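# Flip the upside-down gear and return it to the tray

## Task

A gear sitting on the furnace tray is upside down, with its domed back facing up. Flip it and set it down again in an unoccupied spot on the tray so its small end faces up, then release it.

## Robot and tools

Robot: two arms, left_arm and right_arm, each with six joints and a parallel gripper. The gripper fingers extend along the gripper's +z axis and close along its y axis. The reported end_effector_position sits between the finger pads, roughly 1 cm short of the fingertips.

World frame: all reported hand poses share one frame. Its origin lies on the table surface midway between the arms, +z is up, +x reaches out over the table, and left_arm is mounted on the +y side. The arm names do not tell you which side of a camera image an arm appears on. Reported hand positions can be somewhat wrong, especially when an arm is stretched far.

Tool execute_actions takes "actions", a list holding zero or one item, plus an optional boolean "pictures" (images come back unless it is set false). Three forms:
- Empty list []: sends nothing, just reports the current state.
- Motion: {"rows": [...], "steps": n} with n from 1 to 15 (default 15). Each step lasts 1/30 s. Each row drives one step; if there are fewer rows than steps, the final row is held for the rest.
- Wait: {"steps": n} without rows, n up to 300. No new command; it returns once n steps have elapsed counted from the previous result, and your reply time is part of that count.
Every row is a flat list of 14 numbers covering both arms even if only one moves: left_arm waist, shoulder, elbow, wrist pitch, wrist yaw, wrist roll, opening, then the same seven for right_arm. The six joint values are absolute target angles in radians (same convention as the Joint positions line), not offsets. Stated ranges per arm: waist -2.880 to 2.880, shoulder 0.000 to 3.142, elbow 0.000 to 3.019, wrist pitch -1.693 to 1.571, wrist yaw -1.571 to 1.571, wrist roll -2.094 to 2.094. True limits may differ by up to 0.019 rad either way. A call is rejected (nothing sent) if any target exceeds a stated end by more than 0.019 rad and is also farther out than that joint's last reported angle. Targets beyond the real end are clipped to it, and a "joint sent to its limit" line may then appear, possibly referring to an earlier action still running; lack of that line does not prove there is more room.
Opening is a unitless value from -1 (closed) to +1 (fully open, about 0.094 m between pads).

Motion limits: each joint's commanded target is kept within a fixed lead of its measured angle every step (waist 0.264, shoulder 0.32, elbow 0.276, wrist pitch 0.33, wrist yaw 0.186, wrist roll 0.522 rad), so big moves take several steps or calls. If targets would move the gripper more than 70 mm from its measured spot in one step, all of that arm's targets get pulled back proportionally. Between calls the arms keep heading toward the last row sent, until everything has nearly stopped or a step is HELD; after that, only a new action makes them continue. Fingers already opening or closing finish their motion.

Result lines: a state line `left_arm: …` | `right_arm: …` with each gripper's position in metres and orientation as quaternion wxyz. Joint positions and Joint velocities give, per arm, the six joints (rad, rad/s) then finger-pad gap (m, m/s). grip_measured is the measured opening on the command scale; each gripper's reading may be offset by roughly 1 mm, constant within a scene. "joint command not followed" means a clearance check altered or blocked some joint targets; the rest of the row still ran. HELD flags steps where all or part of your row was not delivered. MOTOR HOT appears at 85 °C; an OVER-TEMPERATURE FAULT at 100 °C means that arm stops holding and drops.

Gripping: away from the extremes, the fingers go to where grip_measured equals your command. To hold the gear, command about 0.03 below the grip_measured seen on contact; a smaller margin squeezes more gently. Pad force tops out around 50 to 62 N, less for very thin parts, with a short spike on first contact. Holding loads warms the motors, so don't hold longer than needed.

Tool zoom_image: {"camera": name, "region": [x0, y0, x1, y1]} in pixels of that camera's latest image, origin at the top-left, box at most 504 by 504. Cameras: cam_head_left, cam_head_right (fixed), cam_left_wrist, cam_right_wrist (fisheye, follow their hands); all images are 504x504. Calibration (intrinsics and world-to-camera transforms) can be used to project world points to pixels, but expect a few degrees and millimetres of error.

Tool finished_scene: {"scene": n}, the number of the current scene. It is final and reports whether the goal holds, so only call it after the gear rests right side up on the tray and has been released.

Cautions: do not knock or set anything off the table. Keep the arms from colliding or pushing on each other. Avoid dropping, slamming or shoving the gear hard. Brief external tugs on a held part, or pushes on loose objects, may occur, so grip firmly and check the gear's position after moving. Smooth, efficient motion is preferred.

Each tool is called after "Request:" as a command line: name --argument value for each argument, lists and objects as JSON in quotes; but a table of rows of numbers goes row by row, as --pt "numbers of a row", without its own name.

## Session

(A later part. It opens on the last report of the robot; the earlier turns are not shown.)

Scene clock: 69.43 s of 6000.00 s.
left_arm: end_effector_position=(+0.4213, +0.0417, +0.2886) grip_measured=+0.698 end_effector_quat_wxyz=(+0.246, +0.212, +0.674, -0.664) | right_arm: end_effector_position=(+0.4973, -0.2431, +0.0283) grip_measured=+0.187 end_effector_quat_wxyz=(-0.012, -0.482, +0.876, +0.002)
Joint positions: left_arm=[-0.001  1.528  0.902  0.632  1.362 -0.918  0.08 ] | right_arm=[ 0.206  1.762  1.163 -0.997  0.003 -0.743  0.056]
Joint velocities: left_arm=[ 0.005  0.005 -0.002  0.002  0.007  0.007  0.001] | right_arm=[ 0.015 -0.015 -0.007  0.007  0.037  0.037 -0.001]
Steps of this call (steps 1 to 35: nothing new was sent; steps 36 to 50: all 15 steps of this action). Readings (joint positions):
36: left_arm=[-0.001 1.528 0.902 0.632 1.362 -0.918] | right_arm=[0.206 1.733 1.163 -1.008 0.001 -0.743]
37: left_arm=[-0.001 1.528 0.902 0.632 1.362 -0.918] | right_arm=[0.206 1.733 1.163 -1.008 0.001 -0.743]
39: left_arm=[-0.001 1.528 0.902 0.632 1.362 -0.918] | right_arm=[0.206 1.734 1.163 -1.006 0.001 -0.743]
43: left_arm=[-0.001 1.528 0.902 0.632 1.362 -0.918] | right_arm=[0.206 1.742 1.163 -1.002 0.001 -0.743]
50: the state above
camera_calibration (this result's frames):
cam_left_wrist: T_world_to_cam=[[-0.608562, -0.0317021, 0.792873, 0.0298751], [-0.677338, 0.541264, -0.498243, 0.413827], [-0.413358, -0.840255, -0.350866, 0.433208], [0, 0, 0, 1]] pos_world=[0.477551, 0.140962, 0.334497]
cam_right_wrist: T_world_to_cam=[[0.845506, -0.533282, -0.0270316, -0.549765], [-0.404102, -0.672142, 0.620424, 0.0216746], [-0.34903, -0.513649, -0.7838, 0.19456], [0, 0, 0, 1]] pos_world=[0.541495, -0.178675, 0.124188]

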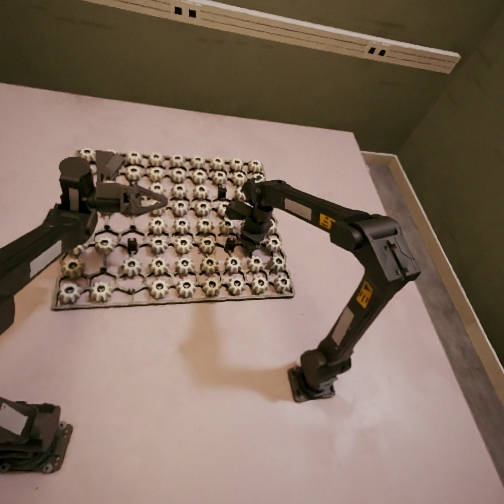

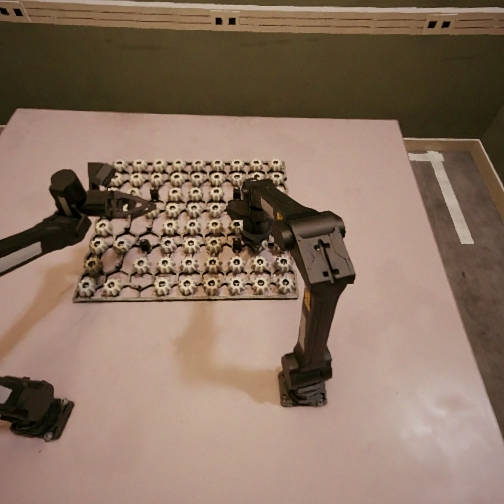

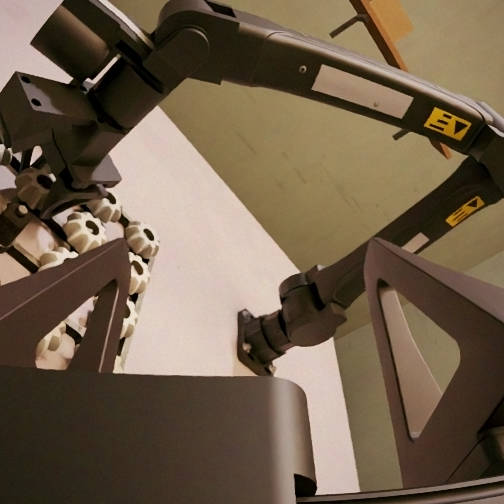

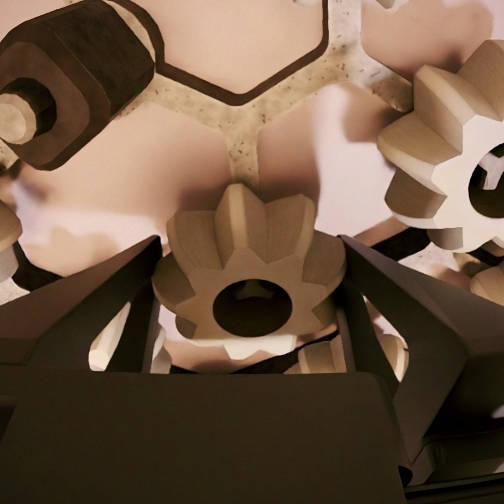

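Peg is in the bore. A bit lower.

Request:
execute_actions --actions '[{"rows":[[0,1.52,0.93,0.64,1.365,-0.918,0.7,0.206,1.774,1.19,-0.989,0.002,-0.75,0.14],[0,1.52,0.93,0.64,1.365,-0.918,0.7,0.206,1.777,1.19,-0.988,0.002,-0.75,0.14],[0,1.52,0.93,0.64,1.365,-0.918,0.7,0.206,1.78,1.19,-0.987,0.002,-0.75,0.14]],"steps":10}]' --pictures false

Scene clock: 70.33 s of 6000.00 s.
left_arm: end_effector_position=(+0.4213, +0.0417, +0.2886) grip_measured=+0.698 end_effector_quat_wxyz=(+0.246, +0.212, +0.674, -0.664) | right_arm: end_effector_position=(+0.4975, -0.2432, +0.0268) grip_measured=+0.187 end_effector_quat_wxyz=(-0.013, -0.482, +0.876, +0.001)
Joint positions: left_arm=[-0.001  1.528  0.902  0.632  1.362 -0.918  0.08 ] | right_arm=[ 0.206  1.765  1.163 -0.995  0.004 -0.743  0.056]
Joint velocities: left_arm=[-0.015  0.005 -0.007 -0.002 -0.022  0.022 -0.001] | right_arm=[ 0.005 -0.005 -0.012  0.007  0.037  0.081  0.002]
Steps of this call (steps 1 to 15: the robot went on to your last target; steps 16 to 17: nothing new was sent; steps 18 to 27: all 10 steps of this action). Readings (joint positions):
18: left_arm=[-0.001 1.528 0.902 0.632 1.362 -0.918] | right_arm=[0.206 1.762 1.163 -0.997 0.003 -0.743]
19: left_arm=[-0.001 1.528 0.902 0.632 1.362 -0.918] | right_arm=[0.206 1.762 1.163 -0.997 0.003 -0.743]
21: left_arm=[-0.001 1.528 0.902 0.632 1.362 -0.918] | right_arm=[0.206 1.763 1.163 -0.996 0.003 -0.743]
25: left_arm=[-0.001 1.528 0.902 0.632 1.362 -0.918] | right_arm=[0.206 1.765 1.163 -0.995 0.003 -0.743]
27: the state above

Seated. Release.

Request:
execute_actions --actions '[{"rows":[[0,1.52,0.93,0.64,1.365,-0.918,0.7,0.206,1.775,1.19,-0.988,0.002,-0.75,0.16],[0,1.52,0.93,0.64,1.365,-0.918,0.7,0.206,1.77,1.19,-0.988,0.002,-0.75,0.18],[0,1.52,0.93,0.64,1.365,-0.918,0.7,0.206,1.765,1.19,-0.988,0.002,-0.75,0.2],[0,1.52,0.93,0.64,1.365,-0.918,0.7,0.206,1.762,1.19,-0.988,0.002,-0.75,0.24],[0,1.52,0.93,0.64,1.365,-0.918,0.7,0.206,1.76,1.19,-0.988,0.002,-0.75,0.28],[0,1.52,0.93,0.64,1.365,-0.918,0.7,0.206,1.76,1.19,-0.988,0.002,-0.75,0.32],[0,1.52,0.93,0.64,1.365,-0.918,0.7,0.206,1.76,1.19,-0.988,0.002,-0.75,0.36],[0,1.52,0.93,0.64,1.365,-0.918,0.7,0.206,1.76,1.19,-0.988,0.002,-0.75,0.4]],"steps":12}]' --pictures false

Request:
execute_actions --actions '[{"rows":[[0,1.52,0.93,0.64,1.365,-0.918,0.7,0.206,1.748,1.19,-0.992,0.002,-0.75,0.4],[0,1.52,0.93,0.64,1.365,-0.918,0.7,0.206,1.736,1.19,-0.996,0.002,-0.75,0.4],[0,1.52,0.93,0.64,1.365,-0.918,0.7,0.206,1.724,1.19,-1.0,0.002,-0.75,0.4],[0,1.52,0.93,0.64,1.365,-0.918,0.7,0.206,1.712,1.19,-1.004,0.002,-0.75,0.4],[0,1.52,0.93,0.64,1.365,-0.918,0.7,0.206,1.7,1.19,-1.008,0.002,-0.75,0.4],[0,1.52,0.93,0.64,1.365,-0.918,0.7,0.206,1.688,1.19,-1.012,0.002,-0.75,0.4],[0,1.52,0.93,0.64,1.365,-0.918,0.7,0.206,1.676,1.19,-1.016,0.002,-0.75,0.4],[0,1.52,0.93,0.64,1.365,-0.918,0.7,0.206,1.664,1.19,-1.02,0.002,-0.75,0.4],[0,1.52,0.93,0.64,1.365,-0.918,0.7,0.206,1.652,1.19,-1.024,0.002,-0.75,0.4],[0,1.52,0.93,0.64,1.365,-0.918,0.7,0.206,1.64,1.19,-1.028,0.002,-0.75,0.4],[0,1.52,0.93,0.64,1.365,-0.918,0.7,0.206,1.628,1.19,-1.032,0.002,-0.75,0.4],[0,1.52,0.93,0.64,1.365,-0.918,0.7,0.206,1.616,1.19,-1.036,0.002,-0.75,0.4],[0,1.52,0.93,0.64,1.365,-0.918,0.7,0.206,1.604,1.19,-1.04,0.002,-0.75,0.4],[0,1.52,0.93,0.64,1.365,-0.918,0.7,0.206,1.595,1.19,-1.043,0.002,-0.75,0.4]],"steps":15}]'

Scene clock: 73.70 s of 6000.00 s.
left_arm: end_effector_position=(+0.4213, +0.0417, +0.2886) grip_measured=+0.698 end_effector_quat_wxyz=(+0.246, +0.212, +0.674, -0.664) | right_arm: end_effector_position=(+0.4975, -0.2432, +0.0268) grip_measured=+0.398 end_effector_quat_wxyz=(-0.013, -0.482, +0.876, +0.001)
Joint positions: left_arm=[-0.001  1.528  0.902  0.632  1.362 -0.918  0.08 ] | right_arm=[ 0.206  1.765  1.163 -0.995  0.004 -0.743  0.066]
Joint velocities: left_arm=[-0.024 -0.015 -0.017  0.002 -0.022 -0.007  0.   ] | right_arm=[ 0.005 -0.015 -0.007  0.007  0.007 -0.051 -0.002]
Steps of this call (steps 1 to 15: the robot went on to your last target; steps 16 to 89: nothing new was sent; steps 90 to 101: all 12 steps of this action). Readings (joint positions):
90: left_arm=[-0.001 1.528 0.902 0.632 1.362 -0.918] | right_arm=[0.206 1.765 1.163 -0.995 0.004 -0.743]
91: left_arm=[-0.001 1.528 0.902 0.632 1.362 -0.918] | right_arm=[0.206 1.765 1.163 -0.995 0.004 -0.743]
93: left_arm=[-0.001 1.528 0.902 0.632 1.362 -0.918] | right_arm=[0.206 1.765 1.163 -0.995 0.004 -0.743]
97: left_arm=[-0.001 1.528 0.902 0.632 1.362 -0.918] | right_arm=[0.206 1.765 1.163 -0.995 0.004 -0.743]
101: the state above

Scene clock: 74.20 s of 6000.00 s.
left_arm: end_effector_position=(+0.4213, +0.0417, +0.2886) grip_measured=+0.698 end_effector_quat_wxyz=(+0.246, +0.212, +0.674, -0.664) | right_arm: end_effector_position=(+0.4993, -0.2427, +0.0965) grip_measured=+0.398 end_effector_quat_wxyz=(+0.045, -0.482, +0.875, -0.013)
Joint positions: left_arm=[-0.001  1.528  0.902  0.632  1.362 -0.918  0.08 ] | right_arm=[ 0.206  1.61   1.163 -1.031  0.004 -0.743  0.066]
Joint velocities: left_arm=[-0.005 -0.005  0.007  0.007 -0.007  0.022 -0.   ] | right_arm=[ 0.015 -0.366 -0.002 -0.095  0.051 -0.066 -0.   ]
Steps of this call (steps 1 to 15: all 15 steps of this action). Readings (joint positions):
1: left_arm=[-0.001 1.528 0.902 0.632 1.362 -0.918] | right_arm=[0.206 1.765 1.163 -0.995 0.004 -0.743]
2: left_arm=[-0.001 1.528 0.902 0.632 1.362 -0.918] | right_arm=[0.206 1.765 1.163 -0.995 0.004 -0.743]
4: left_arm=[-0.001 1.528 0.902 0.632 1.362 -0.918] | right_arm=[0.206 1.757 1.163 -0.995 0.004 -0.743]
8: left_arm=[-0.001 1.528 0.902 0.632 1.362 -0.918] | right_arm=[0.206 1.716 1.163 -1.005 0.004 -0.743]
15: the state above
camera_calibration (this result's frames):
cam_left_wrist: T_world_to_cam=[[-0.608562, -0.0317021, 0.792873, 0.0298751], [-0.677338, 0.541264, -0.498243, 0.413827], [-0.413358, -0.840255, -0.350866, 0.433208], [0, 0, 0, 1]] pos_world=[0.477551, 0.140962, 0.334497]
cam_right_wrist: T_world_to_cam=[[0.84397, -0.533704, 0.0536187, -0.556507], [-0.471115, -0.689759, 0.549803, 0.0164487], [-0.256448, -0.489277, -0.833572, 0.213389], [0, 0, 0, 1]] pos_world=[0.532148, -0.181258, 0.198671]

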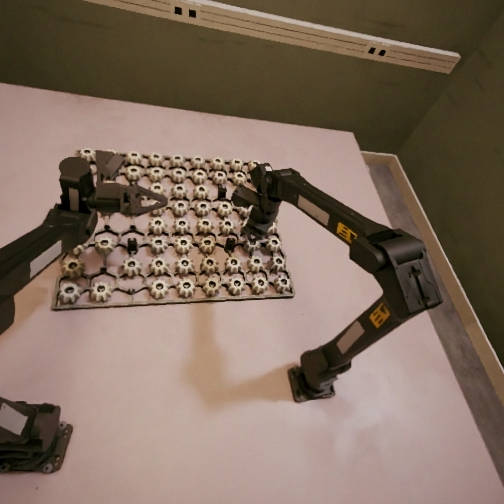

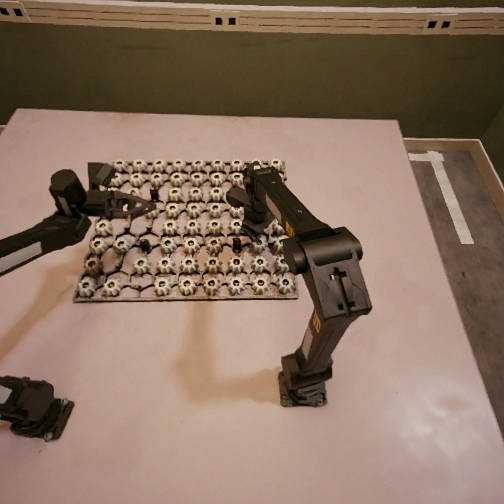

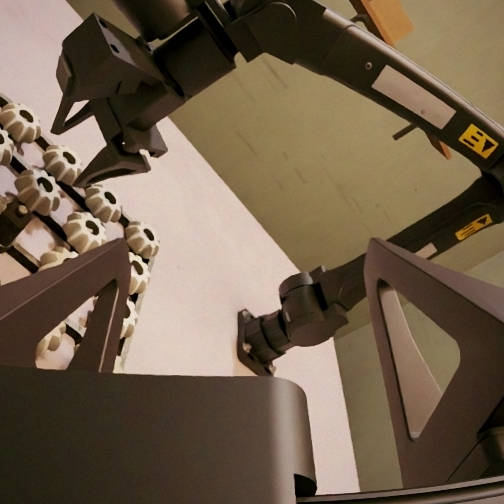

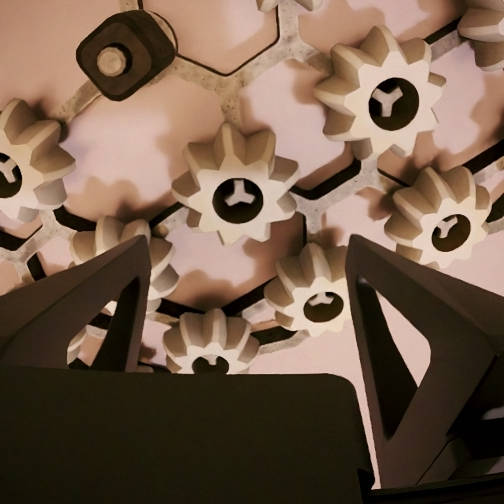

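Request:
finished_scene --scene 2

The scene is finished: the task was done.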